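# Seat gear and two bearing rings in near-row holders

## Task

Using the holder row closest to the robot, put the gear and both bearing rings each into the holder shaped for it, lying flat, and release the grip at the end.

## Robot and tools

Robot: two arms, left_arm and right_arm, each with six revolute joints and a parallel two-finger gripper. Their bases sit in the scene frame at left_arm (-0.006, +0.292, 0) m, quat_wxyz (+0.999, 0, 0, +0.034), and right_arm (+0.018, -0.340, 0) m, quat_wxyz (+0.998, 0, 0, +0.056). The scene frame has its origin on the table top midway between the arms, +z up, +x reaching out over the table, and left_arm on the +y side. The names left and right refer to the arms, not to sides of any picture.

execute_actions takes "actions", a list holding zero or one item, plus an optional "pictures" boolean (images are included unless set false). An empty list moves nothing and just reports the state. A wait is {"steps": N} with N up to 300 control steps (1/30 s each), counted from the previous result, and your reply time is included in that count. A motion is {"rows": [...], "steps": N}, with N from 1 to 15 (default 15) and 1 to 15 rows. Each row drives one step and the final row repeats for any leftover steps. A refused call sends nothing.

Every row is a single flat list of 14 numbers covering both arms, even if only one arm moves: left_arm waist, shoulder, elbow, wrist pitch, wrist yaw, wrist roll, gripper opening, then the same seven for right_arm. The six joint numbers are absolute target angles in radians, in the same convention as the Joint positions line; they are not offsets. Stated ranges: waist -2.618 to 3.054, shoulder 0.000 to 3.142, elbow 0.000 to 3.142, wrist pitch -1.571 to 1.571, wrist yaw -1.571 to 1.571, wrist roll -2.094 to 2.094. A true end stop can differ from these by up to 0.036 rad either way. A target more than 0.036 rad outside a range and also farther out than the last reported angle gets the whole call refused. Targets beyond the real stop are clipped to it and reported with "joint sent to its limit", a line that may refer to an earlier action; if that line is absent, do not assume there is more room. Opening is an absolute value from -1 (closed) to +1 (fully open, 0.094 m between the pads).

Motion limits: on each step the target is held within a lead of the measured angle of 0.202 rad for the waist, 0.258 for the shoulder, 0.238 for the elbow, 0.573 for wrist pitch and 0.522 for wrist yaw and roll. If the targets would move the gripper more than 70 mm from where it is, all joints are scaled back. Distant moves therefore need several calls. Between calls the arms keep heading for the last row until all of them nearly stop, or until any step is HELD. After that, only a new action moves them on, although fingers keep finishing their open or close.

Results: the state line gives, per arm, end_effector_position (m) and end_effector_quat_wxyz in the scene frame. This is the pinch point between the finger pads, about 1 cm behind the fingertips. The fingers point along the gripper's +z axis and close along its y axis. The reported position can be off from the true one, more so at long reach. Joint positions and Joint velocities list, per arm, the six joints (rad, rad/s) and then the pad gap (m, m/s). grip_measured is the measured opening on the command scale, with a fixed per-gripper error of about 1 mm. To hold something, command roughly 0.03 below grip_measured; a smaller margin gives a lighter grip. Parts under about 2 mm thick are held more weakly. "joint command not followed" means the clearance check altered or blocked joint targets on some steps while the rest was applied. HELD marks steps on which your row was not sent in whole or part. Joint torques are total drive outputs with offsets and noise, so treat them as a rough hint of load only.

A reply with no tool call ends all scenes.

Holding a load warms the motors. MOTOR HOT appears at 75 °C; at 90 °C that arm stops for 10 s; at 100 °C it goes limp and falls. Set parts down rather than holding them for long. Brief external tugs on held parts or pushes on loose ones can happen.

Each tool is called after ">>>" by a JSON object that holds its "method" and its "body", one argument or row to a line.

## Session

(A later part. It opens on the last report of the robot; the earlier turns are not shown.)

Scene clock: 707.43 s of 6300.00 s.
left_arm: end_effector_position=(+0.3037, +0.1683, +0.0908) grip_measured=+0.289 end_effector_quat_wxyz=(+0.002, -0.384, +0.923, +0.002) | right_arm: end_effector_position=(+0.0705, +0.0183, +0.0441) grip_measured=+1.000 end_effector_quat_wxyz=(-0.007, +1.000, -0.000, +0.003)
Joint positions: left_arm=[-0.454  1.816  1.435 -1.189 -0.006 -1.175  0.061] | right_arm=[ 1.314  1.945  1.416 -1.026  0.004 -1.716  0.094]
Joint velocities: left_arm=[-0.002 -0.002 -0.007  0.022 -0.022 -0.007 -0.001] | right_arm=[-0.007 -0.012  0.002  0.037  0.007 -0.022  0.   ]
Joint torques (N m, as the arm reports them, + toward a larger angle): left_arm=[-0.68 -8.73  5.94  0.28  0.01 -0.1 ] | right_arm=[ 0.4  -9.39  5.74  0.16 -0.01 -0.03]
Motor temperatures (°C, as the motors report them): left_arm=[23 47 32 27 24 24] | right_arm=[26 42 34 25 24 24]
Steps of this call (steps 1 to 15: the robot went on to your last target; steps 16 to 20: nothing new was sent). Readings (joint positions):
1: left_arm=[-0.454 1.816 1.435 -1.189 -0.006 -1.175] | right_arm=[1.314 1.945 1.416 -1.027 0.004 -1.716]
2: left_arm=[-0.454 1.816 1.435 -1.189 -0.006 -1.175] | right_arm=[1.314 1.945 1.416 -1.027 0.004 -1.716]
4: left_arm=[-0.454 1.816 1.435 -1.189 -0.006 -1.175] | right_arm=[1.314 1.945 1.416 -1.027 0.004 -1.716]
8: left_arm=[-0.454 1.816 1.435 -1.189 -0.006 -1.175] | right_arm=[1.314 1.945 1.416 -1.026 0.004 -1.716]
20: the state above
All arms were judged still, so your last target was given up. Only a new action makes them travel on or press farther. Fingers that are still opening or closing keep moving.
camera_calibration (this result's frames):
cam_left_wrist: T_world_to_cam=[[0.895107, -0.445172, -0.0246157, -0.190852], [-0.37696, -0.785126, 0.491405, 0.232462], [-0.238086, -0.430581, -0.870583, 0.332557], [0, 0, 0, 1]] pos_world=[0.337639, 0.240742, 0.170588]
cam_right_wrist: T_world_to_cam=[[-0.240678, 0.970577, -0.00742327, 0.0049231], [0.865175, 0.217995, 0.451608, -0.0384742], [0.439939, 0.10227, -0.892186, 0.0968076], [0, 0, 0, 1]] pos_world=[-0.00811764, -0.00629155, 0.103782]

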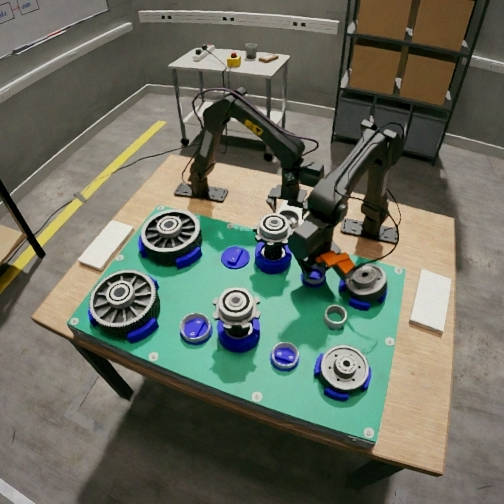

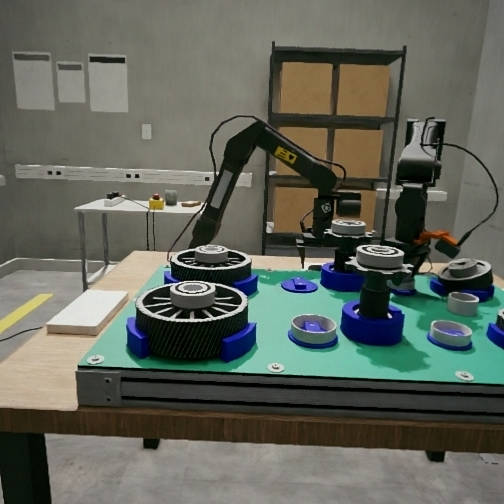

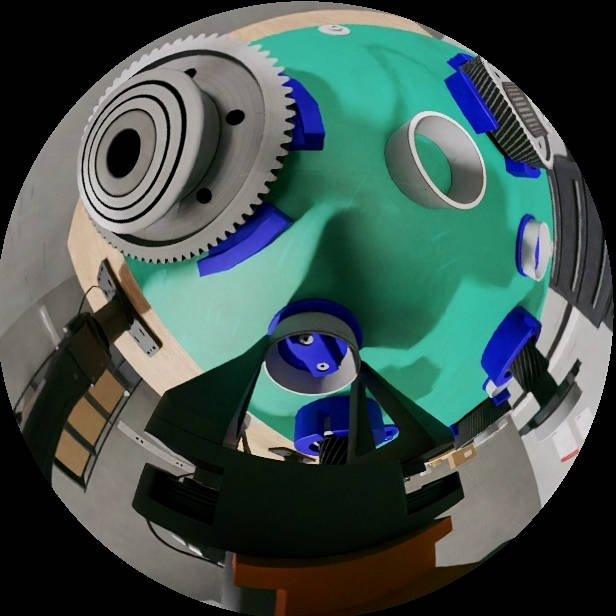

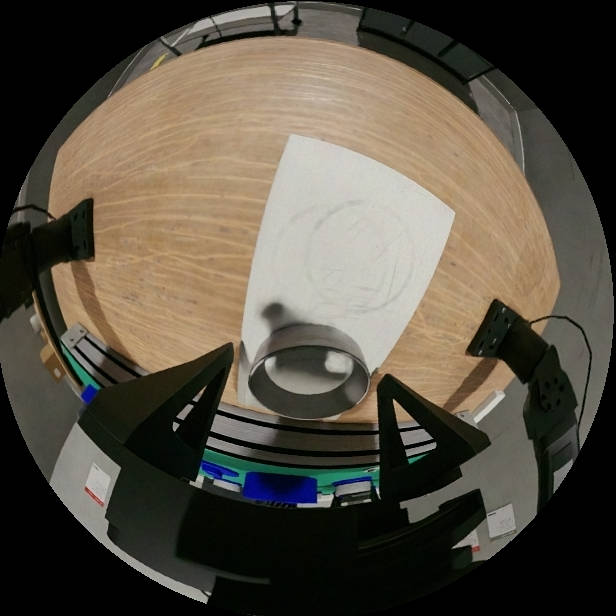

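>>> {"method": "execute_actions", "body": {
  "actions": [
    {"rows": [[-0.46,1.80,1.416,-1.182,0,-1.185,0.262,1.327,1.955,1.398,-1.023,0,-1.712,1.0],[-0.46,1.80,1.412,-1.178,0,-1.185,0.262,1.327,1.96,1.394,-1.021,0,-1.712,1.0],[-0.46,1.80,1.408,-1.175,0,-1.185,0.262,1.327,1.962,1.393,-1.021,0,-1.712,1.0]], "steps": 15}
  ],
  "pictures": false
}}

>>> {"method": "execute_actions", "body": {
  "actions": [
    {"steps": 15}
  ]
}}

>>> {"method": "zoom_image", "body": {
  "camera": "cam_left_wrist",
  "region": [233, 270, 393, 410]
}}

>>> {"method": "zoom_image", "body": {
  "camera": "cam_right_wrist",
  "region": [214, 300, 414, 460]
}}

Scene clock: 729.47 s of 6300.00 s.
left_arm: end_effector_position=(+0.3037, +0.1684, +0.0884) grip_measured=+0.289 end_effector_quat_wxyz=(+0.003, -0.385, +0.923, +0.002) | right_arm: end_effector_position=(+0.0687, +0.0186, +0.0401) grip_measured=+1.000 end_effector_quat_wxyz=(-0.003, +1.000, +0.002, +0.002)
Joint positions: left_arm=[-0.454  1.816  1.425 -1.178 -0.006 -1.175  0.061] | right_arm=[ 1.319  1.957  1.416 -1.023  0.004 -1.716  0.094]
Joint velocities: left_arm=[-0.002 -0.007 -0.012  0.081  0.037 -0.022  0.   ] | right_arm=[-0.002 -0.007  0.007  0.007 -0.095 -0.007  0.   ]
Joint torques (N m, as the arm reports them, + toward a larger angle): left_arm=[-0.62 -8.71  5.7   0.29  0.02 -0.1 ] | right_arm=[ 0.65 -9.41  5.07  0.13  0.    0.01]
Motor temperatures (°C, as the motors report them): left_arm=[23 47 32 27 24 24] | right_arm=[26 41 33 25 24 24]
Steps of this call (steps 1 to 90: nothing new was sent; then 18.53 s passed at rest; steps 91 to 105: all 15 steps of this action). Readings (joint positions):
91: left_arm=[-0.454 1.816 1.435 -1.188 -0.006 -1.175] | right_arm=[1.314 1.945 1.416 -1.026 0.004 -1.716]
92: left_arm=[-0.454 1.816 1.435 -1.188 -0.006 -1.175] | right_arm=[1.315 1.946 1.416 -1.026 0.004 -1.716]
94: left_arm=[-0.454 1.816 1.431 -1.184 -0.006 -1.175] | right_arm=[1.317 1.949 1.416 -1.024 0.004 -1.716]
98: left_arm=[-0.454 1.816 1.425 -1.178 -0.006 -1.175] | right_arm=[1.319 1.956 1.416 -1.023 0.004 -1.716]
105: the state above

Scene clock: 729.97 s of 6300.00 s.
left_arm: end_effector_position=(+0.3037, +0.1684, +0.0884) grip_measured=+0.289 end_effector_quat_wxyz=(+0.003, -0.385, +0.923, +0.002) | right_arm: end_effector_position=(+0.0687, +0.0187, +0.0401) grip_measured=+1.000 end_effector_quat_wxyz=(-0.004, +1.000, +0.002, +0.002)
Joint positions: left_arm=[-0.454  1.816  1.425 -1.178 -0.006 -1.175  0.061] | right_arm=[ 1.319  1.957  1.416 -1.022  0.004 -1.716  0.094]
Joint velocities: left_arm=[-0.002 -0.022 -0.002  0.022  0.022  0.022  0.   ] | right_arm=[-0.007 -0.012  0.002  0.007  0.022 -0.066  0.   ]
Joint torques (N m, as the arm reports them, + toward a larger angle): left_arm=[-0.57 -8.82  5.71  0.29  0.01 -0.1 ] | right_arm=[ 0.79 -9.59  5.07  0.15 -0.02  0.02]
Motor temperatures (°C, as the motors report them): left_arm=[23 47 32 27 24 24] | right_arm=[26 41 33 25 24 24]
Steps of this call (steps 1 to 15: the robot went on to your last target). Readings (joint positions):
1: left_arm=[-0.454 1.816 1.425 -1.178 -0.006 -1.175] | right_arm=[1.319 1.957 1.416 -1.023 0.004 -1.716]
2: left_arm=[-0.454 1.816 1.425 -1.178 -0.006 -1.175] | right_arm=[1.319 1.957 1.416 -1.023 0.004 -1.716]
4: left_arm=[-0.454 1.816 1.425 -1.178 -0.006 -1.175] | right_arm=[1.319 1.957 1.416 -1.022 0.004 -1.716]
8: left_arm=[-0.454 1.816 1.425 -1.178 -0.006 -1.175] | right_arm=[1.319 1.957 1.416 -1.022 0.004 -1.716]
15: the state above
All arms were judged still, so your last target was given up. Only a new action makes them travel on or press farther. Fingers that are still opening or closing keep moving.
camera_calibration (this result's frames):
cam_left_wrist: T_world_to_cam=[[0.895309, -0.444823, -0.0235301, -0.191052], [-0.377322, -0.785405, 0.49068, 0.233967], [-0.236746, -0.430432, -0.871022, 0.330156], [0, 0, 0, 1]] pos_world=[0.337495, 0.240884, 0.168275]
cam_right_wrist: T_world_to_cam=[[-0.2455, 0.969288, -0.0144842, 0.00473141], [0.864564, 0.225685, 0.448994, -0.0352133], [0.438473, 0.0977056, -0.893418, 0.0941781], [0, 0, 0, 1]] pos_world=[-0.0096889, -0.00584072, 0.100019]

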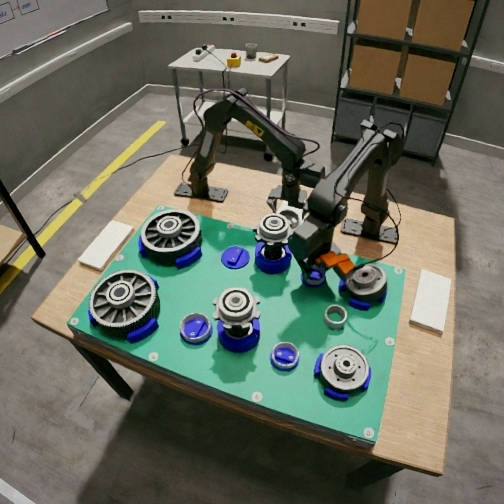

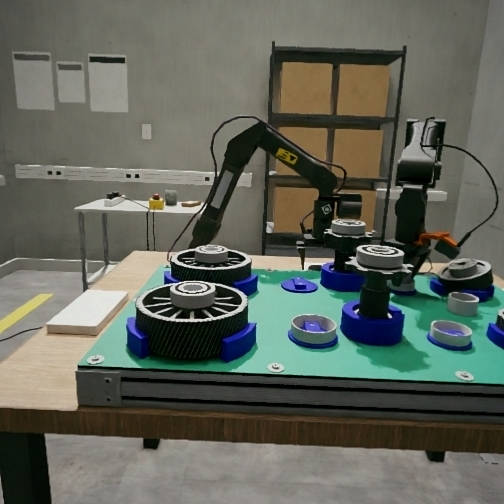

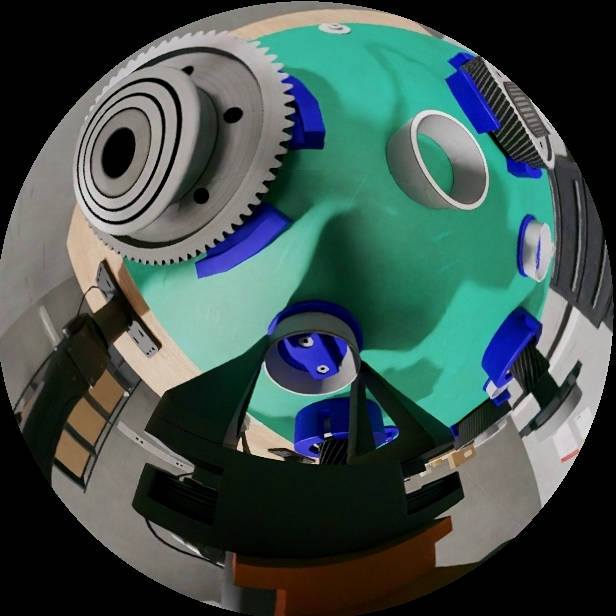

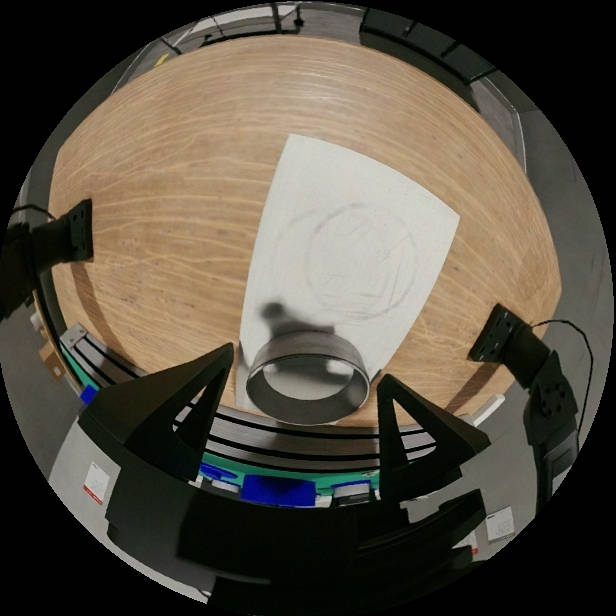

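Region (233, 270, 393, 410) of cam_left_wrist's 616x616 image, scaled by 3.150, with more detail than that image has; it fills the top 441 rows of this view, and the rest is white.

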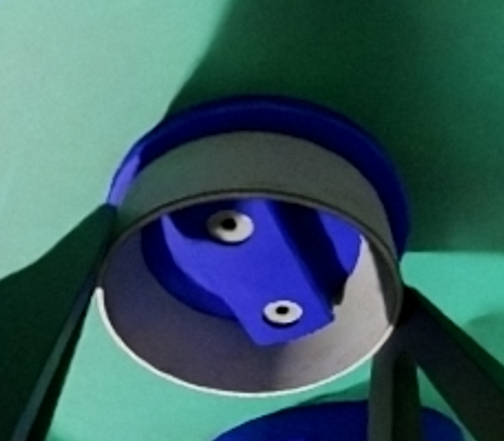

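Region (214, 300, 414, 460) of cam_right_wrist's 616x616 image, scaled by 2.520, with more detail than that image has; it fills the top 403 rows of this view, and the rest is white.

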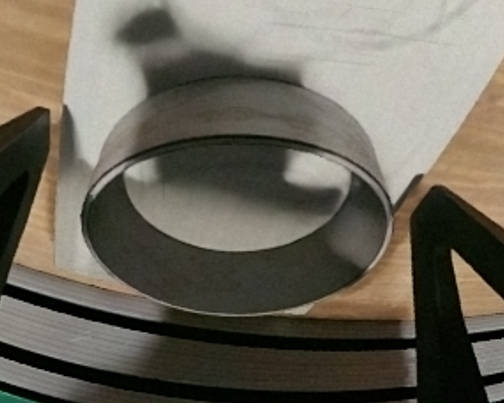

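>>> {"method": "execute_actions", "body": {
  "actions": [
    {"rows": [[-0.46,1.80,1.404,-1.172,0,-1.185,0.262,1.322,1.962,1.388,-1.015,0,-1.712,1.0],[-0.46,1.80,1.40,-1.17,0,-1.185,0.262,1.322,1.962,1.383,-1.012,0,-1.712,1.0]], "steps": 15}
  ],
  "pictures": false
}}

Scene clock: 739.77 s of 6300.00 s.
left_arm: end_effector_position=(+0.3038, +0.1684, +0.0884) grip_measured=+0.289 end_effector_quat_wxyz=(+0.003, -0.385, +0.923, +0.001) | right_arm: end_effector_position=(+0.0681, +0.0143, +0.0353) grip_measured=+1.000 end_effector_quat_wxyz=(+0.002, +1.000, +0.002, +0.002)
Joint positions: left_arm=[-0.454  1.816  1.425 -1.178 -0.006 -1.175  0.061] | right_arm=[ 1.319  1.957  1.396 -1.014  0.004 -1.716  0.094]
Joint velocities: left_arm=[-0.007 -0.012 -0.012 -0.066 -0.022 -0.007 -0.001] | right_arm=[-0.012 -0.012 -0.017  0.022  0.022 -0.022  0.   ]
Joint torques (N m, as the arm reports them, + toward a larger angle): left_arm=[-0.66 -8.71  5.01  0.34 -0.01 -0.08] | right_arm=[ 0.24 -9.43  5.8   0.14 -0.01  0.02]
Motor temperatures (°C, as the motors report them): left_arm=[23 47 32 27 24 24] | right_arm=[26 41 33 25 24 24]
Steps of this call (steps 1 to 90: nothing new was sent; then 6.30 s passed at rest; steps 91 to 105: all 15 steps of this action). Readings (joint positions):
91: left_arm=[-0.454 1.816 1.425 -1.178 -0.006 -1.175] | right_arm=[1.319 1.957 1.414 -1.021 0.004 -1.716]
92: left_arm=[-0.454 1.816 1.425 -1.178 -0.006 -1.175] | right_arm=[1.319 1.957 1.411 -1.018 0.004 -1.716]
94: left_arm=[-0.454 1.816 1.425 -1.178 -0.006 -1.175] | right_arm=[1.319 1.957 1.402 -1.015 0.004 -1.716]
98: left_arm=[-0.454 1.816 1.425 -1.178 -0.006 -1.175] | right_arm=[1.319 1.957 1.396 -1.015 0.004 -1.716]
105: the state above

>>> {"method": "execute_actions", "body": {
  "actions": [
    {"rows": [[-0.46,1.80,1.41,-1.178,0,-1.185,0.275,1.322,1.962,1.383,-1.006,0,-1.712,0.95],[-0.46,1.80,1.41,-1.178,0,-1.185,0.285,1.322,1.962,1.383,-1.006,0,-1.712,0.9],[-0.46,1.80,1.41,-1.178,0,-1.185,0.295,1.322,1.962,1.383,-1.006,0,-1.712,0.86],[-0.46,1.80,1.41,-1.178,0,-1.185,0.31,1.322,1.962,1.383,-1.006,0,-1.712,0.82],[-0.46,1.80,1.41,-1.178,0,-1.185,0.33,1.322,1.962,1.383,-1.006,0,-1.712,0.78],[-0.46,1.80,1.41,-1.178,0,-1.185,0.36,1.322,1.962,1.383,-1.006,0,-1.712,0.75],[-0.46,1.80,1.41,-1.178,0,-1.185,0.39,1.322,1.962,1.383,-1.006,0,-1.712,0.72],[-0.46,1.80,1.41,-1.178,0,-1.185,0.42,1.322,1.962,1.383,-1.006,0,-1.712,0.70],[-0.46,1.80,1.41,-1.178,0,-1.185,0.45,1.322,1.962,1.383,-1.006,0,-1.712,0.68],[-0.46,1.80,1.41,-1.178,0,-1.185,0.48,1.322,1.962,1.383,-1.006,0,-1.712,0.66],[-0.46,1.80,1.41,-1.178,0,-1.185,0.51,1.322,1.962,1.383,-1.006,0,-1.712,0.645],[-0.46,1.80,1.41,-1.178,0,-1.185,0.54,1.322,1.962,1.383,-1.006,0,-1.712,0.63],[-0.46,1.80,1.41,-1.178,0,-1.185,0.56,1.322,1.962,1.383,-1.006,0,-1.712,0.62],[-0.46,1.80,1.41,-1.178,0,-1.185,0.56,1.322,1.962,1.383,-1.006,0,-1.712,0.61],[-0.46,1.80,1.41,-1.178,0,-1.185,0.56,1.322,1.962,1.383,-1.006,0,-1.712,0.60]], "steps": 15}
  ],
  "pictures": false
}}

>>> {"method": "execute_actions", "body": {
  "actions": [
    {"rows": [[-0.46,1.80,1.44,-1.20,0,-1.185,0.56,1.322,1.962,1.383,-1.006,0,-1.712,0.592],[-0.46,1.80,1.46,-1.22,0,-1.185,0.56,1.322,1.962,1.383,-1.006,0,-1.712,0.585],[-0.46,1.80,1.48,-1.24,0,-1.185,0.56,1.322,1.962,1.383,-1.006,0,-1.712,0.578],[-0.46,1.80,1.50,-1.26,0,-1.185,0.56,1.322,1.962,1.383,-1.006,0,-1.712,0.571],[-0.46,1.80,1.53,-1.28,0,-1.185,0.56,1.322,1.962,1.383,-1.006,0,-1.712,0.564],[-0.46,1.80,1.56,-1.31,0,-1.185,0.56,1.322,1.962,1.383,-1.006,0,-1.712,0.557],[-0.46,1.80,1.59,-1.34,0,-1.185,0.56,1.322,1.962,1.383,-1.006,0,-1.712,0.55],[-0.46,1.79,1.62,-1.37,0,-1.185,0.56,1.322,1.962,1.383,-1.006,0,-1.712,0.543],[-0.46,1.78,1.65,-1.41,0,-1.185,0.56,1.322,1.962,1.383,-1.006,0,-1.712,0.537]], "steps": 15}
  ]
}}

Scene clock: 767.93 s of 6300.00 s.
left_arm: end_effector_position=(+0.3031, +0.1667, +0.0884) grip_measured=+0.558 end_effector_quat_wxyz=(-0.001, -0.385, +0.923, -0.002) | right_arm: end_effector_position=(+0.0685, +0.0170, +0.0353) grip_measured=+0.607 end_effector_quat_wxyz=(-0.003, +1.000, +0.002, +0.002)
Joint positions: left_arm=[-0.454  1.816  1.425 -1.178  0.004 -1.175  0.073] | right_arm=[ 1.319  1.957  1.396 -1.003  0.004 -1.716  0.075]
Joint velocities: left_arm=[ 0.022 -0.002 -0.012  0.022 -0.037 -0.037  0.002] | right_arm=[-0.007 -0.007  0.002 -0.037 -0.037 -0.081 -0.01 ]
Joint torques (N m, as the arm reports them, + toward a larger angle): left_arm=[-0.59 -8.8   5.81  0.29 -0.07 -0.1 ] | right_arm=[ 0.38 -9.37  5.85  0.1   0.03 -0.01]
Motor temperatures (°C, as the motors report them): left_arm=[23 47 31 27 24 24] | right_arm=[26 41 33 25 24 24]
Steps of this call (steps 1 to 15: the robot went on to your last target; steps 16 to 90: nothing new was sent; then 24.67 s passed at rest; steps 91 to 105: all 15 steps of this action). Readings (joint positions):
91: left_arm=[-0.454 1.816 1.425 -1.178 -0.006 -1.175] | right_arm=[1.319 1.957 1.396 -1.013 0.004 -1.716]
92: left_arm=[-0.454 1.816 1.425 -1.178 -0.006 -1.175] | right_arm=[1.319 1.957 1.396 -1.012 0.004 -1.716]
94: left_arm=[-0.454 1.816 1.425 -1.178 -0.006 -1.175] | right_arm=[1.319 1.957 1.396 -1.010 0.004 -1.716]
98: left_arm=[-0.454 1.816 1.425 -1.178 -0.001 -1.175] | right_arm=[1.319 1.957 1.396 -1.006 0.004 -1.716]
105: the state above

Scene clock: 768.43 s of 6300.00 s.
left_arm: end_effector_position=(+0.3107, +0.1631, +0.1522) grip_measured=+0.558 end_effector_quat_wxyz=(+0.021, -0.385, +0.923, -0.025) | right_arm: end_effector_position=(+0.0685, +0.0171, +0.0353) grip_measured=+0.551 end_effector_quat_wxyz=(-0.004, +1.000, +0.002, +0.002)
Joint positions: left_arm=[-0.454  1.781  1.634 -1.358  0.006 -1.176  0.073] | right_arm=[ 1.319  1.957  1.396 -1.002  0.004 -1.716  0.073]
Joint velocities: left_arm=[ 0.007 -0.017 -0.002 -0.242  0.007  0.007 -0.001] | right_arm=[-0.017 -0.002  0.012 -0.051 -0.081 -0.066  0.   ]
Joint torques (N m, as the arm reports them, + toward a larger angle): left_arm=[-0.58 -7.28  8.64  0.33 -0.08 -0.1 ] | right_arm=[ 0.33 -9.46  5.77  0.09 -0.02  0.03]
Motor temperatures (°C, as the motors report them): left_arm=[23 47 32 27 24 24] | right_arm=[26 41 33 25 24 24]
Steps of this call (steps 1 to 15: all 15 steps of this action). Readings (joint positions):
1: left_arm=[-0.454 1.816 1.425 -1.178 0.004 -1.175] | right_arm=[1.319 1.957 1.396 -1.002 0.004 -1.716]
2: left_arm=[-0.454 1.816 1.425 -1.180 0.005 -1.175] | right_arm=[1.319 1.957 1.396 -1.002 0.004 -1.716]
4: left_arm=[-0.454 1.816 1.437 -1.200 0.005 -1.175] | right_arm=[1.319 1.957 1.396 -1.002 0.004 -1.716]
8: left_arm=[-0.454 1.816 1.534 -1.272 0.006 -1.176] | right_arm=[1.319 1.957 1.396 -1.002 0.004 -1.716]
15: the state above
camera_calibration (this result's frames):
cam_left_wrist: T_world_to_cam=[[0.894831, -0.44456, 0.0405494, -0.207822], [-0.404003, -0.767848, 0.497183, 0.205592], [-0.189891, -0.461276, -0.866698, 0.374956], [0, 0, 0, 1]] pos_world=[0.340226, 0.238432, 0.231184]
cam_right_wrist: T_world_to_cam=[[-0.2455, 0.969288, -0.0144842, 0.00607731], [0.864564, 0.225685, 0.448994, -0.0325476], [0.438473, 0.0977056, -0.893418, 0.0901634], [0, 0, 0, 1]] pos_world=[-0.00990273, -0.00735461, 0.0952553]

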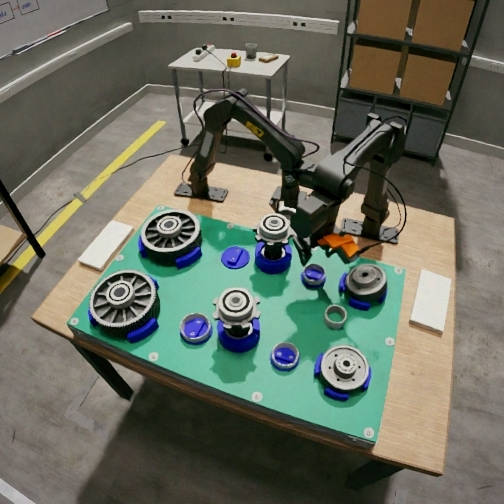

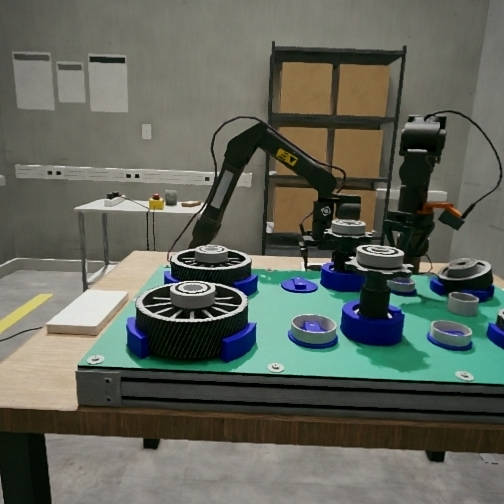

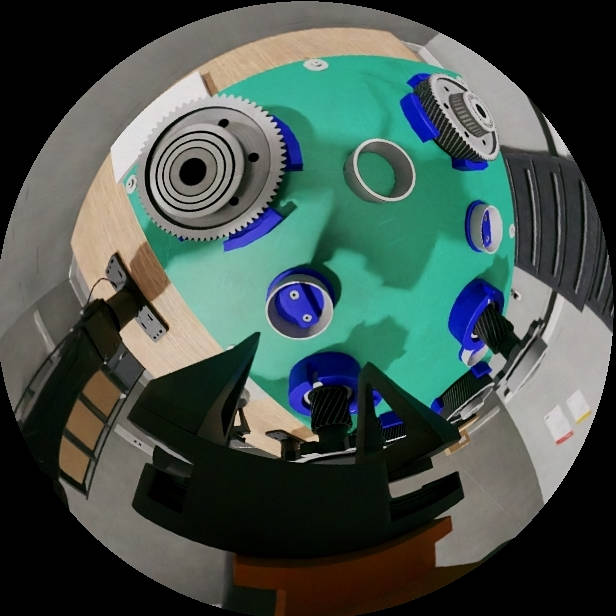

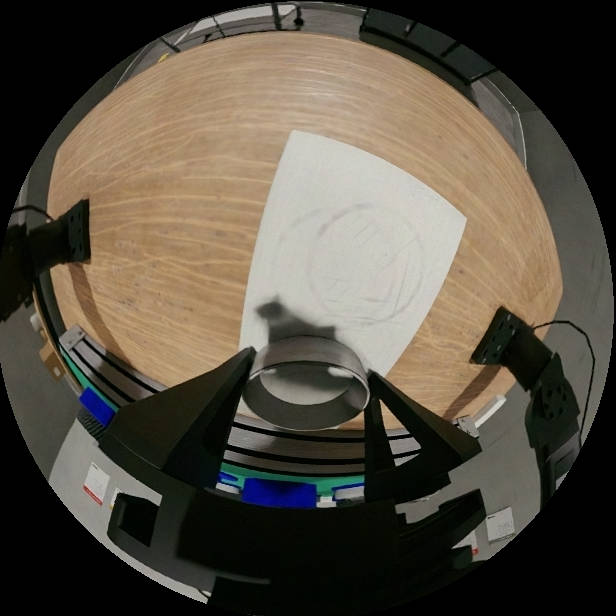

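>>> {"method": "execute_actions", "body": {
  "actions": [
    {"rows": [[-0.44,1.72,1.66,-1.48,0,-1.0,0.7,1.322,1.962,1.383,-1.006,0,-1.712,0.53],[-0.42,1.68,1.66,-1.53,0,-0.8,0.8,1.322,1.962,1.383,-1.006,0,-1.712,0.522],[-0.38,1.64,1.64,-1.55,0,-0.6,0.9,1.322,1.962,1.383,-1.006,0,-1.712,0.522],[-0.34,1.62,1.63,-1.55,0,-0.4,1.0,1.322,1.962,1.383,-1.006,0,-1.712,0.522],[-0.30,1.60,1.62,-1.55,0,-0.2,1.0,1.322,1.96,1.42,-1.03,0,-1.712,0.522],[-0.26,1.60,1.62,-1.55,0,0.0,1.0,1.322,1.955,1.45,-1.06,0,-1.712,0.522],[-0.22,1.60,1.62,-1.55,0,0.2,1.0,1.322,1.95,1.48,-1.09,0,-1.712,0.522],[-0.18,1.60,1.62,-1.55,0,0.4,1.0,1.322,1.94,1.51,-1.13,0,-1.712,0.522],[-0.14,1.60,1.62,-1.55,0,0.6,1.0,1.322,1.93,1.54,-1.17,0,-1.712,0.522],[-0.10,1.60,1.62,-1.55,0,0.8,1.0,1.322,1.92,1.57,-1.21,0,-1.712,0.522],[-0.07,1.60,1.62,-1.55,0,1.0,1.0,1.322,1.91,1.60,-1.25,0,-1.712,0.522],[-0.05,1.60,1.62,-1.55,0,1.2,1.0,1.322,1.90,1.62,-1.27,0,-1.712,0.522],[-0.04,1.60,1.62,-1.55,0,1.4,1.0,1.322,1.90,1.62,-1.27,0,-1.712,0.522],[-0.035,1.60,1.62,-1.55,0,1.58,1.0,1.322,1.90,1.62,-1.27,0,-1.712,0.522]], "steps": 15}
  ],
  "pictures": false
}}

>>> {"method": "execute_actions", "body": {
  "actions": [
    {"rows": [[-0.035,1.60,1.62,-1.55,0,1.58,1.0,1.322,1.86,1.61,-1.30,0,-1.712,0.522],[-0.035,1.60,1.62,-1.55,0,1.58,1.0,1.322,1.82,1.60,-1.33,0,-1.712,0.522],[-0.035,1.60,1.62,-1.55,0,1.58,1.0,1.322,1.78,1.59,-1.36,0,-1.712,0.522],[-0.035,1.60,1.62,-1.55,0,1.58,1.0,1.322,1.74,1.575,-1.39,0,-1.712,0.522],[-0.035,1.60,1.62,-1.55,0,1.58,1.0,1.322,1.70,1.56,-1.42,0,-1.712,0.522],[-0.035,1.60,1.62,-1.55,0,1.58,1.0,1.322,1.66,1.545,-1.45,0,-1.712,0.522],[-0.035,1.60,1.62,-1.55,0,1.58,1.0,1.322,1.62,1.53,-1.475,0,-1.712,0.522],[-0.035,1.60,1.62,-1.55,0,1.58,1.0,1.322,1.58,1.515,-1.50,0,-1.712,0.522],[-0.035,1.60,1.62,-1.55,0,1.58,1.0,1.322,1.54,1.50,-1.52,0,-1.712,0.522],[-0.035,1.60,1.62,-1.55,0,1.58,1.0,1.322,1.50,1.485,-1.54,0,-1.712,0.522],[-0.035,1.60,1.62,-1.55,0,1.58,1.0,1.322,1.47,1.47,-1.555,0,-1.712,0.522]], "steps": 15}
  ]
}}

Scene clock: 809.10 s of 6300.00 s.
left_arm: end_effector_position=(+0.2810, +0.3016, +0.2040) grip_measured=+1.000 end_effector_quat_wxyz=(+0.037, +0.059, +0.998, +0.003) | right_arm: end_effector_position=(+0.0708, +0.0333, +0.0967) grip_measured=+0.540 end_effector_quat_wxyz=(-0.030, +1.000, +0.002, +0.006)
Joint positions: left_arm=[-0.038  1.596  1.634 -1.534  0.     0.148  0.094] | right_arm=[ 1.319  1.92   1.593 -1.181  0.004 -1.716  0.072]
Joint velocities: left_arm=[ 0.222  0.012 -0.007 -0.139 -0.037  2.762  0.   ] | right_arm=[-0.002 -0.315  0.266 -0.359 -0.037 -0.066 -0.   ]
Joint torques (N m, as the arm reports them, + toward a larger angle): left_arm=[-1.2  -5.14  5.84  0.27  0.04  0.01] | right_arm=[ 0.2  -9.96  8.27 -0.27 -0.02  0.01]
Motor temperatures (°C, as the motors report them): left_arm=[23 45 33 26 24 24] | right_arm=[26 42 33 25 24 24]
Steps of this call (steps 1 to 30: the robot went on to your last target; steps 31 to 90: nothing new was sent; then 37.17 s passed at rest; steps 91 to 105: all 15 steps of this action). Readings (joint positions):
91: left_arm=[-0.453 1.778 1.634 -1.397 0.007 -1.153] | right_arm=[1.319 1.957 1.396 -1.002 0.004 -1.716]
92: left_arm=[-0.450 1.769 1.634 -1.411 0.009 -1.097] | right_arm=[1.319 1.957 1.396 -1.002 0.004 -1.716]
94: left_arm=[-0.421 1.726 1.634 -1.448 0.017 -0.915] | right_arm=[1.319 1.957 1.396 -1.002 0.004 -1.716]
98: left_arm=[-0.258 1.609 1.634 -1.498 0.017 -0.526] | right_arm=[1.319 1.961 1.427 -1.041 0.004 -1.716]
105: the state above

Scene clock: 809.60 s of 6300.00 s.
left_arm: end_effector_position=(+0.2791, +0.3033, +0.2039) grip_measured=+1.000 end_effector_quat_wxyz=(+0.025, +0.639, +0.768, +0.023) | right_arm: end_effector_position=(+0.0536, -0.0884, +0.2025) grip_measured=+0.540 end_effector_quat_wxyz=(-0.042, +0.999, +0.002, +0.008)
Joint positions: left_arm=[-0.033  1.596  1.634 -1.541 -0.002  1.423  0.094] | right_arm=[ 1.319  1.459  1.496 -1.523  0.004 -1.716  0.072]
Joint velocities: left_arm=[ 0.002 -0.002 -0.007  0.037 -0.11   1.004  0.   ] | right_arm=[-0.012 -0.081 -0.022 -0.374 -0.051 -0.007 -0.001]
Joint torques (N m, as the arm reports them, + toward a larger angle): left_arm=[-0.19 -5.06  5.86  0.3  -0.04  0.11] | right_arm=[ 0.26 -3.77  4.9   0.62  0.02 -0.04]
Motor temperatures (°C, as the motors report them): left_arm=[23 45 33 26 24 24] | right_arm=[26 42 33 25 24 24]
Steps of this call (steps 1 to 15: all 15 steps of this action). Readings (joint positions):
1: left_arm=[-0.034 1.596 1.634 -1.535 -0.001 0.244] | right_arm=[1.319 1.906 1.597 -1.190 0.004 -1.716]
2: left_arm=[-0.033 1.596 1.634 -1.537 -0.001 0.341] | right_arm=[1.319 1.890 1.597 -1.203 0.004 -1.716]
4: left_arm=[-0.033 1.596 1.634 -1.540 -0.001 0.535] | right_arm=[1.319 1.845 1.592 -1.245 0.004 -1.716]
8: left_arm=[-0.033 1.596 1.634 -1.541 -0.001 0.923] | right_arm=[1.319 1.682 1.548 -1.348 0.004 -1.716]
15: the state above
camera_calibration (this result's frames):
cam_left_wrist: T_world_to_cam=[[-0.872499, -0.480918, -0.086392, 0.410849], [-0.461388, 0.752701, 0.46964, -0.164807], [-0.160831, 0.449621, -0.878621, 0.196425], [0, 0, 0, 1]] pos_world=[0.314016, 0.233318, 0.285477]
cam_right_wrist: T_world_to_cam=[[-0.245728, 0.967673, 0.0567998, 0.0926002], [0.859587, 0.190449, 0.474173, -0.0788279], [0.448027, 0.165342, -0.878598, 0.258821], [0, 0, 0, 1]] pos_world=[-0.0254447, -0.117388, 0.259518]

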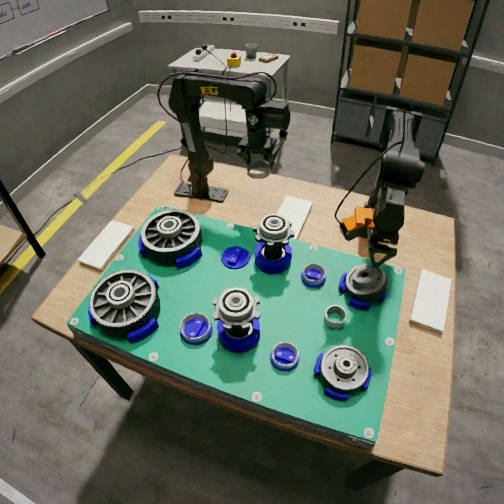

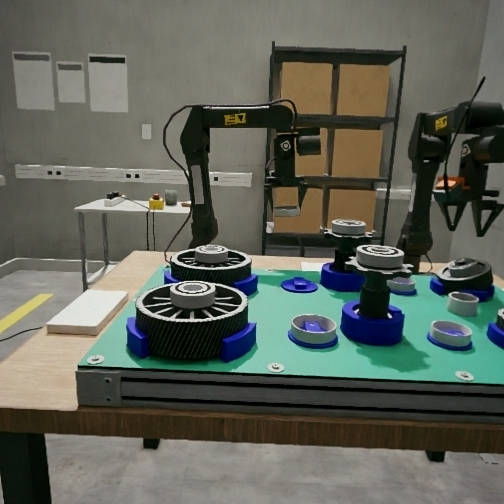

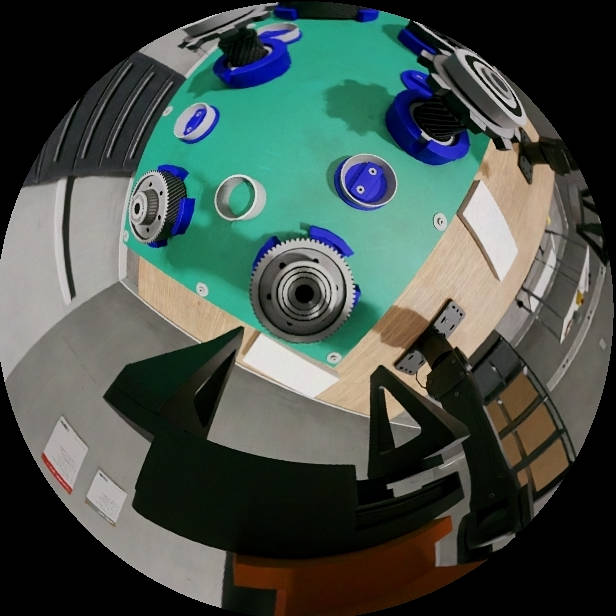

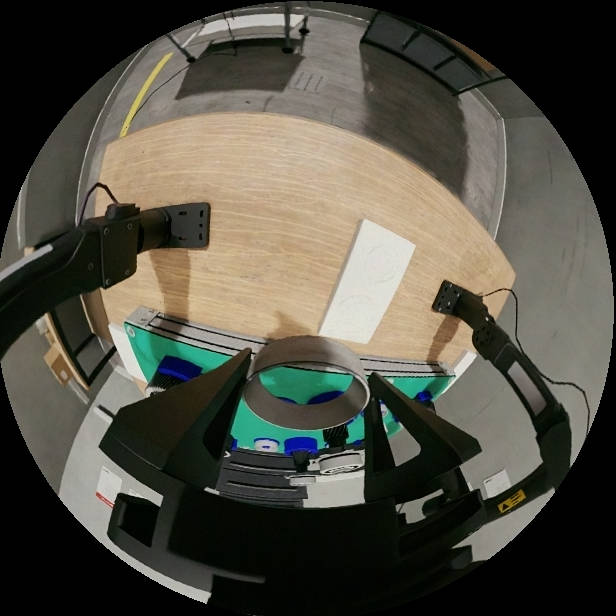

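>>> {"method": "execute_actions", "body": {
  "actions": [
    {"rows": [[-0.02,1.63,1.61,-1.53,0,1.63,1.0,1.28,1.46,1.47,-1.555,0,-1.3,0.512],[-0.005,1.66,1.605,-1.51,0,1.63,1.0,1.24,1.46,1.47,-1.555,0,-1.2,0.512],[-0.005,1.69,1.60,-1.485,0,1.63,1.0,1.20,1.46,1.47,-1.555,0,-1.1,0.512],[-0.005,1.69,1.60,-1.485,0,1.63,1.0,1.16,1.46,1.47,-1.555,0,-1.0,0.512],[-0.005,1.69,1.60,-1.485,0,1.63,1.0,1.12,1.46,1.47,-1.555,0,-0.9,0.512],[-0.005,1.69,1.60,-1.485,0,1.63,1.0,1.08,1.46,1.47,-1.555,0,-0.8,0.512],[-0.005,1.69,1.60,-1.485,0,1.63,1.0,1.04,1.46,1.47,-1.555,0,-0.7,0.512],[-0.005,1.69,1.60,-1.485,0,1.63,1.0,1.0,1.46,1.47,-1.555,0,-0.6,0.512],[-0.005,1.69,1.60,-1.485,0,1.63,1.0,0.96,1.46,1.47,-1.555,0,-0.5,0.512],[-0.005,1.69,1.60,-1.485,0,1.63,1.0,0.92,1.46,1.47,-1.555,0,-0.4,0.512],[-0.005,1.69,1.60,-1.485,0,1.63,1.0,0.88,1.46,1.47,-1.555,0,-0.3,0.512],[-0.005,1.69,1.60,-1.485,0,1.63,1.0,0.84,1.46,1.47,-1.555,0,-0.2,0.512],[-0.005,1.69,1.60,-1.485,0,1.63,1.0,0.80,1.46,1.47,-1.555,0,-0.1,0.512],[-0.005,1.69,1.60,-1.485,0,1.63,1.0,0.76,1.46,1.47,-1.555,0,0.0,0.512],[-0.005,1.69,1.60,-1.485,0,1.63,1.0,0.575,1.46,1.47,-1.555,0,2.05,0.512]], "steps": 15}
  ],
  "pictures": false
}}

>>> {"method": "execute_actions", "body": {
  "actions": [
    {"steps": 35}
  ]
}}

Scene clock: 836.53 s of 6300.00 s.
left_arm: end_effector_position=(+0.2930, +0.3114, +0.1689) grip_measured=+1.000 end_effector_quat_wxyz=(-0.007, +0.704, +0.711, -0.003) | right_arm: end_effector_position=(+0.1714, -0.1453, +0.1947) grip_measured=+0.538 end_effector_quat_wxyz=(+0.018, -0.579, +0.815, +0.007)
Joint positions: left_arm=[-0.011  1.701  1.607 -1.492 -0.007  1.618  0.094] | right_arm=[ 0.787  1.47   1.477 -1.539 -0.003 -0.338  0.072]
Joint velocities: left_arm=[-0.007  0.007  0.017 -0.037 -0.051  0.007  0.   ] | right_arm=[-1.551  0.022 -0.007 -0.007 -0.447  2.777  0.   ]
Joint torques (N m, as the arm reports them, + toward a larger angle): left_arm=[ 0.39 -7.15  6.4   0.25  0.04  0.03] | right_arm=[-5.1  -6.25  6.34  0.04  0.65  0.03]
Motor temperatures (°C, as the motors report them): left_arm=[23 44 32 26 24 24] | right_arm=[26 39 33 25 24 24]
Steps of this call (steps 1 to 30: the robot went on to your last target; steps 31 to 90: nothing new was sent; then 23.43 s passed at rest; steps 91 to 105: all 15 steps of this action). Readings (joint positions):
91: left_arm=[-0.032 1.598 1.634 -1.541 -0.004 1.578] | right_arm=[1.316 1.470 1.477 -1.538 0.003 -1.661]
92: left_arm=[-0.030 1.604 1.634 -1.540 -0.004 1.587] | right_arm=[1.304 1.470 1.477 -1.539 -0.001 -1.576]
94: left_arm=[-0.019 1.632 1.634 -1.532 -0.004 1.600] | right_arm=[1.247 1.470 1.477 -1.539 -0.006 -1.398]
98: left_arm=[-0.011 1.692 1.614 -1.499 -0.007 1.611] | right_arm=[1.077 1.470 1.477 -1.539 -0.003 -1.020]
105: the state above

Scene clock: 837.70 s of 6300.00 s.
left_arm: end_effector_position=(+0.2931, +0.3114, +0.1689) grip_measured=+1.000 end_effector_quat_wxyz=(-0.007, +0.704, +0.710, -0.003) | right_arm: end_effector_position=(+0.2097, -0.1845, +0.1946) grip_measured=+0.539 end_effector_quat_wxyz=(+0.004, +0.625, +0.780, +0.017)
Joint positions: left_arm=[-0.011  1.701  1.607 -1.491 -0.007  1.62   0.094] | right_arm=[ 0.567  1.47   1.477 -1.543  0.001  2.029  0.072]
Joint velocities: left_arm=[-0.007  0.002 -0.027 -0.022 -0.066  0.022  0.   ] | right_arm=[ 0.007 -0.007  0.007  0.066 -0.095  0.051 -0.   ]
Joint torques (N m, as the arm reports them, + toward a larger angle): left_arm=[ 0.52 -7.28  6.39  0.28  0.01  0.06] | right_arm=[ 0.6  -6.15  6.52  0.07  0.    0.03]
Motor temperatures (°C, as the motors report them): left_arm=[23 44 32 26 24 24] | right_arm=[26 39 33 25 24 24]
Steps of this call (steps 1 to 35: the robot went on to your last target). Readings (joint positions):
1: left_arm=[-0.011 1.701 1.607 -1.492 -0.007 1.618] | right_arm=[0.724 1.470 1.477 -1.538 -0.009 -0.240]
2: left_arm=[-0.011 1.701 1.607 -1.492 -0.007 1.619] | right_arm=[0.659 1.470 1.477 -1.538 -0.006 -0.142]
4: left_arm=[-0.011 1.701 1.607 -1.491 -0.007 1.619] | right_arm=[0.577 1.470 1.477 -1.538 0.013 0.055]
8: left_arm=[-0.011 1.701 1.607 -1.491 -0.007 1.620] | right_arm=[0.566 1.470 1.477 -1.541 0.014 0.447]
35: the state above
camera_calibration (this result's frames):
cam_left_wrist: T_world_to_cam=[[-0.946755, -0.321656, -0.0138455, 0.383827], [-0.284232, 0.814854, 0.505198, -0.225262], [-0.151218, 0.482234, -0.862893, 0.148671], [0, 0, 0, 1]] pos_world=[0.321846, 0.235322, 0.247403]
cam_right_wrist: T_world_to_cam=[[-0.893377, -0.446082, -0.0537376, 0.120841], [-0.420702, 0.788505, 0.448631, 0.192819], [-0.157754, 0.423405, -0.8921, 0.375161], [0, 0, 0, 1]] pos_world=[0.248259, -0.256979, 0.25467]

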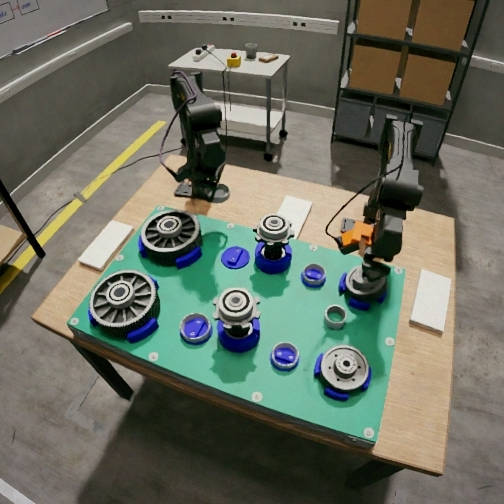

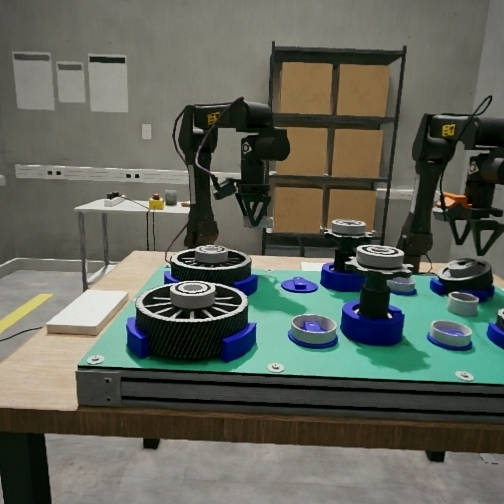

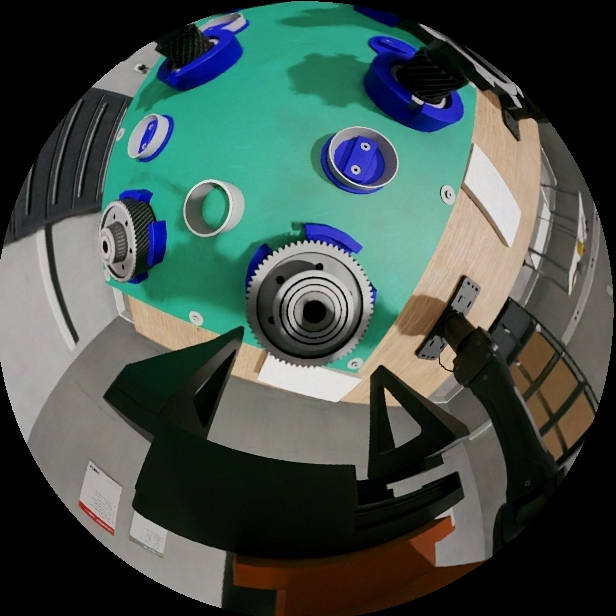

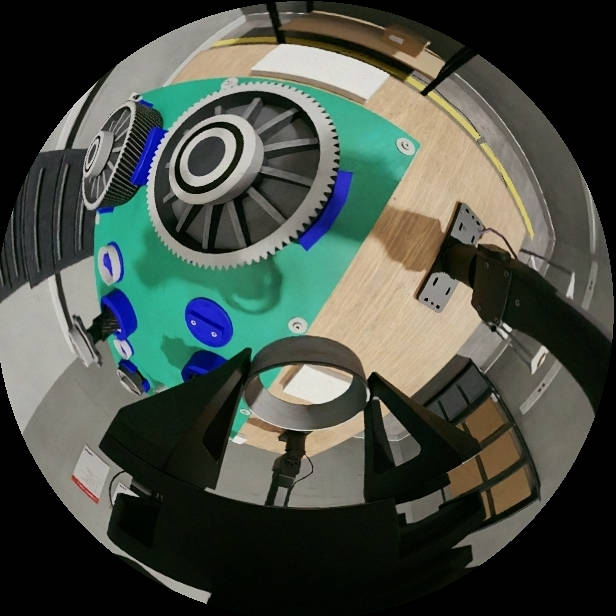

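>>> {"method": "execute_actions", "body": {
  "actions": [
    {"rows": [[-0.005,1.69,1.60,-1.485,0,1.63,1.0,0.58,1.52,1.53,-1.55,0,2.05,0.512],[-0.005,1.69,1.60,-1.485,0,1.63,1.0,0.58,1.57,1.58,-1.55,0,2.05,0.512],[-0.005,1.69,1.60,-1.485,0,1.63,1.0,0.58,1.62,1.63,-1.545,0,2.05,0.512],[-0.005,1.69,1.60,-1.485,0,1.63,1.0,0.583,1.67,1.68,-1.545,0,2.05,0.512],[-0.005,1.69,1.60,-1.485,0,1.63,1.0,0.585,1.72,1.73,-1.54,0,2.05,0.512],[-0.005,1.69,1.60,-1.485,0,1.63,1.0,0.585,1.77,1.775,-1.54,0,2.05,0.512],[-0.005,1.69,1.60,-1.485,0,1.63,1.0,0.585,1.82,1.82,-1.535,0,2.05,0.512],[-0.005,1.69,1.60,-1.485,0,1.63,1.0,0.585,1.87,1.865,-1.53,0,2.05,0.512],[-0.005,1.69,1.60,-1.485,0,1.63,1.0,0.585,1.92,1.91,-1.53,0,2.05,0.512],[-0.005,1.69,1.60,-1.485,0,1.63,1.0,0.585,1.97,1.955,-1.525,0,2.05,0.512],[-0.005,1.69,1.60,-1.485,0,1.63,1.0,0.585,2.02,2.0,-1.52,0,2.05,0.512],[-0.005,1.69,1.60,-1.485,0,1.63,1.0,0.585,2.06,2.04,-1.52,0,2.05,0.512],[-0.005,1.69,1.60,-1.485,0,1.63,1.0,0.585,2.09,2.07,-1.52,0,2.05,0.512],[-0.005,1.69,1.60,-1.485,0,1.63,1.0,0.585,2.11,2.085,-1.52,0,2.05,0.512]], "steps": 15}
  ],
  "pictures": false
}}

>>> {"method": "zoom_image", "body": {
  "camera": "cam_left_wrist",
  "region": [220, 210, 400, 390]
}}

Scene clock: 858.97 s of 6300.00 s.
left_arm: end_effector_position=(+0.2931, +0.3114, +0.1689) grip_measured=+1.000 end_effector_quat_wxyz=(-0.007, +0.704, +0.710, -0.003) | right_arm: end_effector_position=(+0.3277, -0.0841, +0.1407) grip_measured=+0.539 end_effector_quat_wxyz=(-0.000, +0.627, +0.779, -0.001)
Joint positions: left_arm=[-0.011  1.701  1.607 -1.491 -0.007  1.62   0.094] | right_arm=[ 0.577  2.101  2.031 -1.503 -0.     2.045  0.072]
Joint velocities: left_arm=[ 0.012  0.027  0.002 -0.037 -0.037  0.007  0.   ] | right_arm=[-0.002  0.784  0.374  0.374 -0.037  0.007 -0.   ]
Joint torques (N m, as the arm reports them, + toward a larger angle): left_arm=[ 0.55 -7.24  6.48  0.3   0.03  0.06] | right_arm=[  0.75 -14.84   9.75  -0.67   0.05   0.03]
Motor temperatures (°C, as the motors report them): left_arm=[23 44 32 26 24 24] | right_arm=[26 38 33 25 24 24]
Steps of this call (steps 1 to 30: the robot went on to your last target; steps 31 to 90: nothing new was sent; then 17.77 s passed at rest; steps 91 to 105: all 15 steps of this action). Readings (joint positions):
91: left_arm=[-0.011 1.701 1.607 -1.491 -0.007 1.620] | right_arm=[0.567 1.475 1.481 -1.546 0.001 2.044]
92: left_arm=[-0.011 1.701 1.607 -1.491 -0.007 1.620] | right_arm=[0.568 1.492 1.498 -1.559 0.001 2.044]
94: left_arm=[-0.011 1.701 1.607 -1.491 -0.007 1.620] | right_arm=[0.570 1.563 1.574 -1.578 0.001 2.045]
98: left_arm=[-0.011 1.701 1.607 -1.491 -0.007 1.620] | right_arm=[0.576 1.770 1.769 -1.558 0.000 2.045]
105: the state above

Region (220, 210, 400, 390) of cam_left_wrist's 616x616 image, scaled by 2.800, with more detail than that image has.

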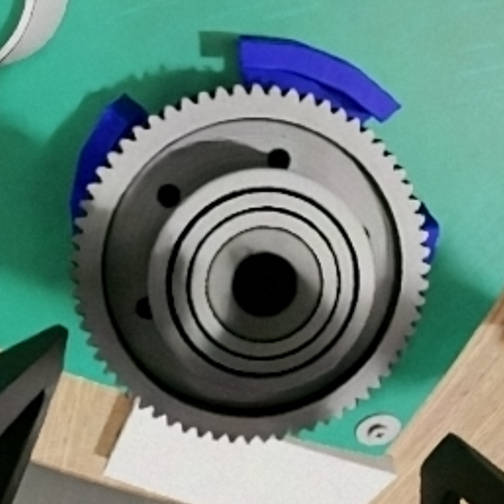

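>>> {"method": "zoom_image", "body": {
  "camera": "cam_low",
  "region": [404, 230, 504, 320]
}}

>>> {"method": "execute_actions", "body": {
  "actions": []
}}

Region (404, 230, 504, 320) of cam_low's 504x504 image, scaled by 5.040, with more detail than that image has; it fills the top 454 rows of this view, and the rest is white.

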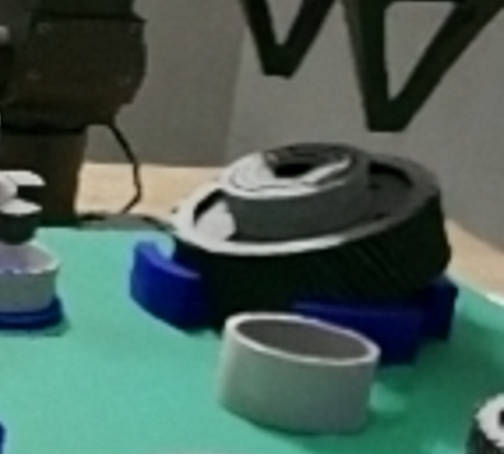

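Scene clock: 890.77 s of 6300.00 s.
left_arm: end_effector_position=(+0.2931, +0.3114, +0.1689) grip_measured=+1.000 end_effector_quat_wxyz=(-0.007, +0.704, +0.710, -0.003) | right_arm: end_effector_position=(+0.3326, -0.0801, +0.1350) grip_measured=+0.539 end_effector_quat_wxyz=(-0.001, +0.627, +0.779, -0.003)
Joint positions: left_arm=[-0.011  1.701  1.607 -1.491 -0.007  1.62   0.094] | right_arm=[ 0.577  2.132  2.056 -1.501 -0.     2.045  0.072]
Joint velocities: left_arm=[-0.017  0.002  0.002 -0.022  0.007  0.051  0.   ] | right_arm=[ 0.002 -0.012  0.002 -0.081  0.051 -0.007 -0.001]
Joint torques (N m, as the arm reports them, + toward a larger angle): left_arm=[ 0.54 -7.09  6.45  0.27  0.03  0.08] | right_arm=[  0.65 -13.42   9.75  -0.16   0.02   0.01]
Motor temperatures (°C, as the motors report them): left_arm=[23 44 32 26 24 24] | right_arm=[26 46 36 24 24 24]
Steps of this call (steps 1 to 30: the robot went on to your last target; steps 31 to 90: nothing new was sent; then 28.80 s passed at rest). Readings (joint positions):
1: left_arm=[-0.011 1.701 1.607 -1.491 -0.007 1.620] | right_arm=[0.577 2.122 2.039 -1.494 -0.000 2.045]
2: left_arm=[-0.011 1.701 1.607 -1.491 -0.007 1.620] | right_arm=[0.577 2.135 2.041 -1.490 -0.000 2.045]
4: left_arm=[-0.011 1.701 1.607 -1.491 -0.007 1.620] | right_arm=[0.577 2.142 2.041 -1.492 -0.000 2.045]
8: left_arm=[-0.011 1.701 1.607 -1.491 -0.007 1.620] | right_arm=[0.577 2.137 2.052 -1.498 -0.000 2.045]
90: the state above
All arms were judged still, so your last target was given up. Only a new action makes them travel on or press farther. Fingers that are still opening or closing keep moving.
camera_calibration (this result's frames):
cam_left_wrist: T_world_to_cam=[[-0.946755, -0.321656, -0.0138455, 0.383827], [-0.284232, 0.814854, 0.505198, -0.225262], [-0.151218, 0.482234, -0.862893, 0.148671], [0, 0, 0, 1]] pos_world=[0.321846, 0.235322, 0.247403]
cam_right_wrist: T_world_to_cam=[[-0.896994, -0.441805, -0.0144889, 0.270225], [-0.402051, 0.801782, 0.442154, 0.184647], [-0.183729, 0.402435, -0.896822, 0.304728], [0, 0, 0, 1]] pos_world=[0.372615, -0.151293, 0.19556]

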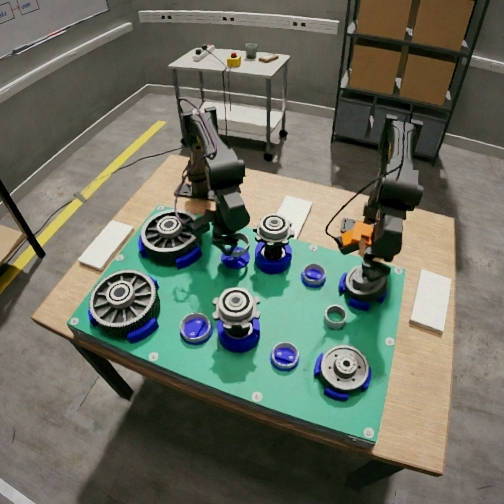

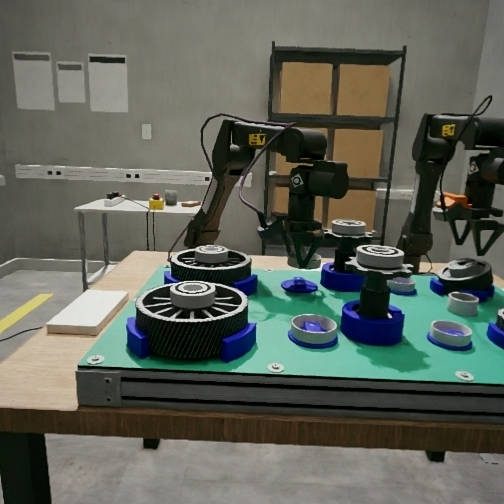

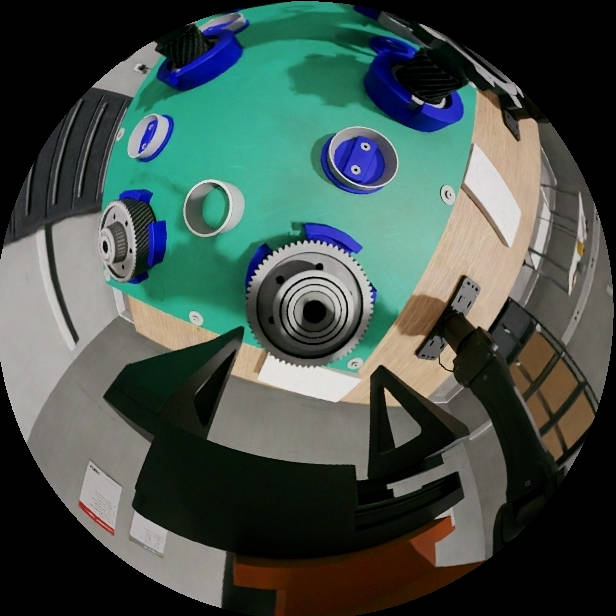

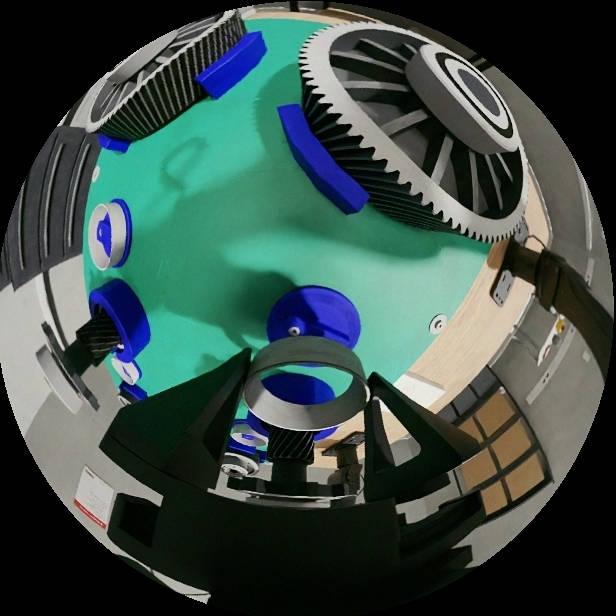

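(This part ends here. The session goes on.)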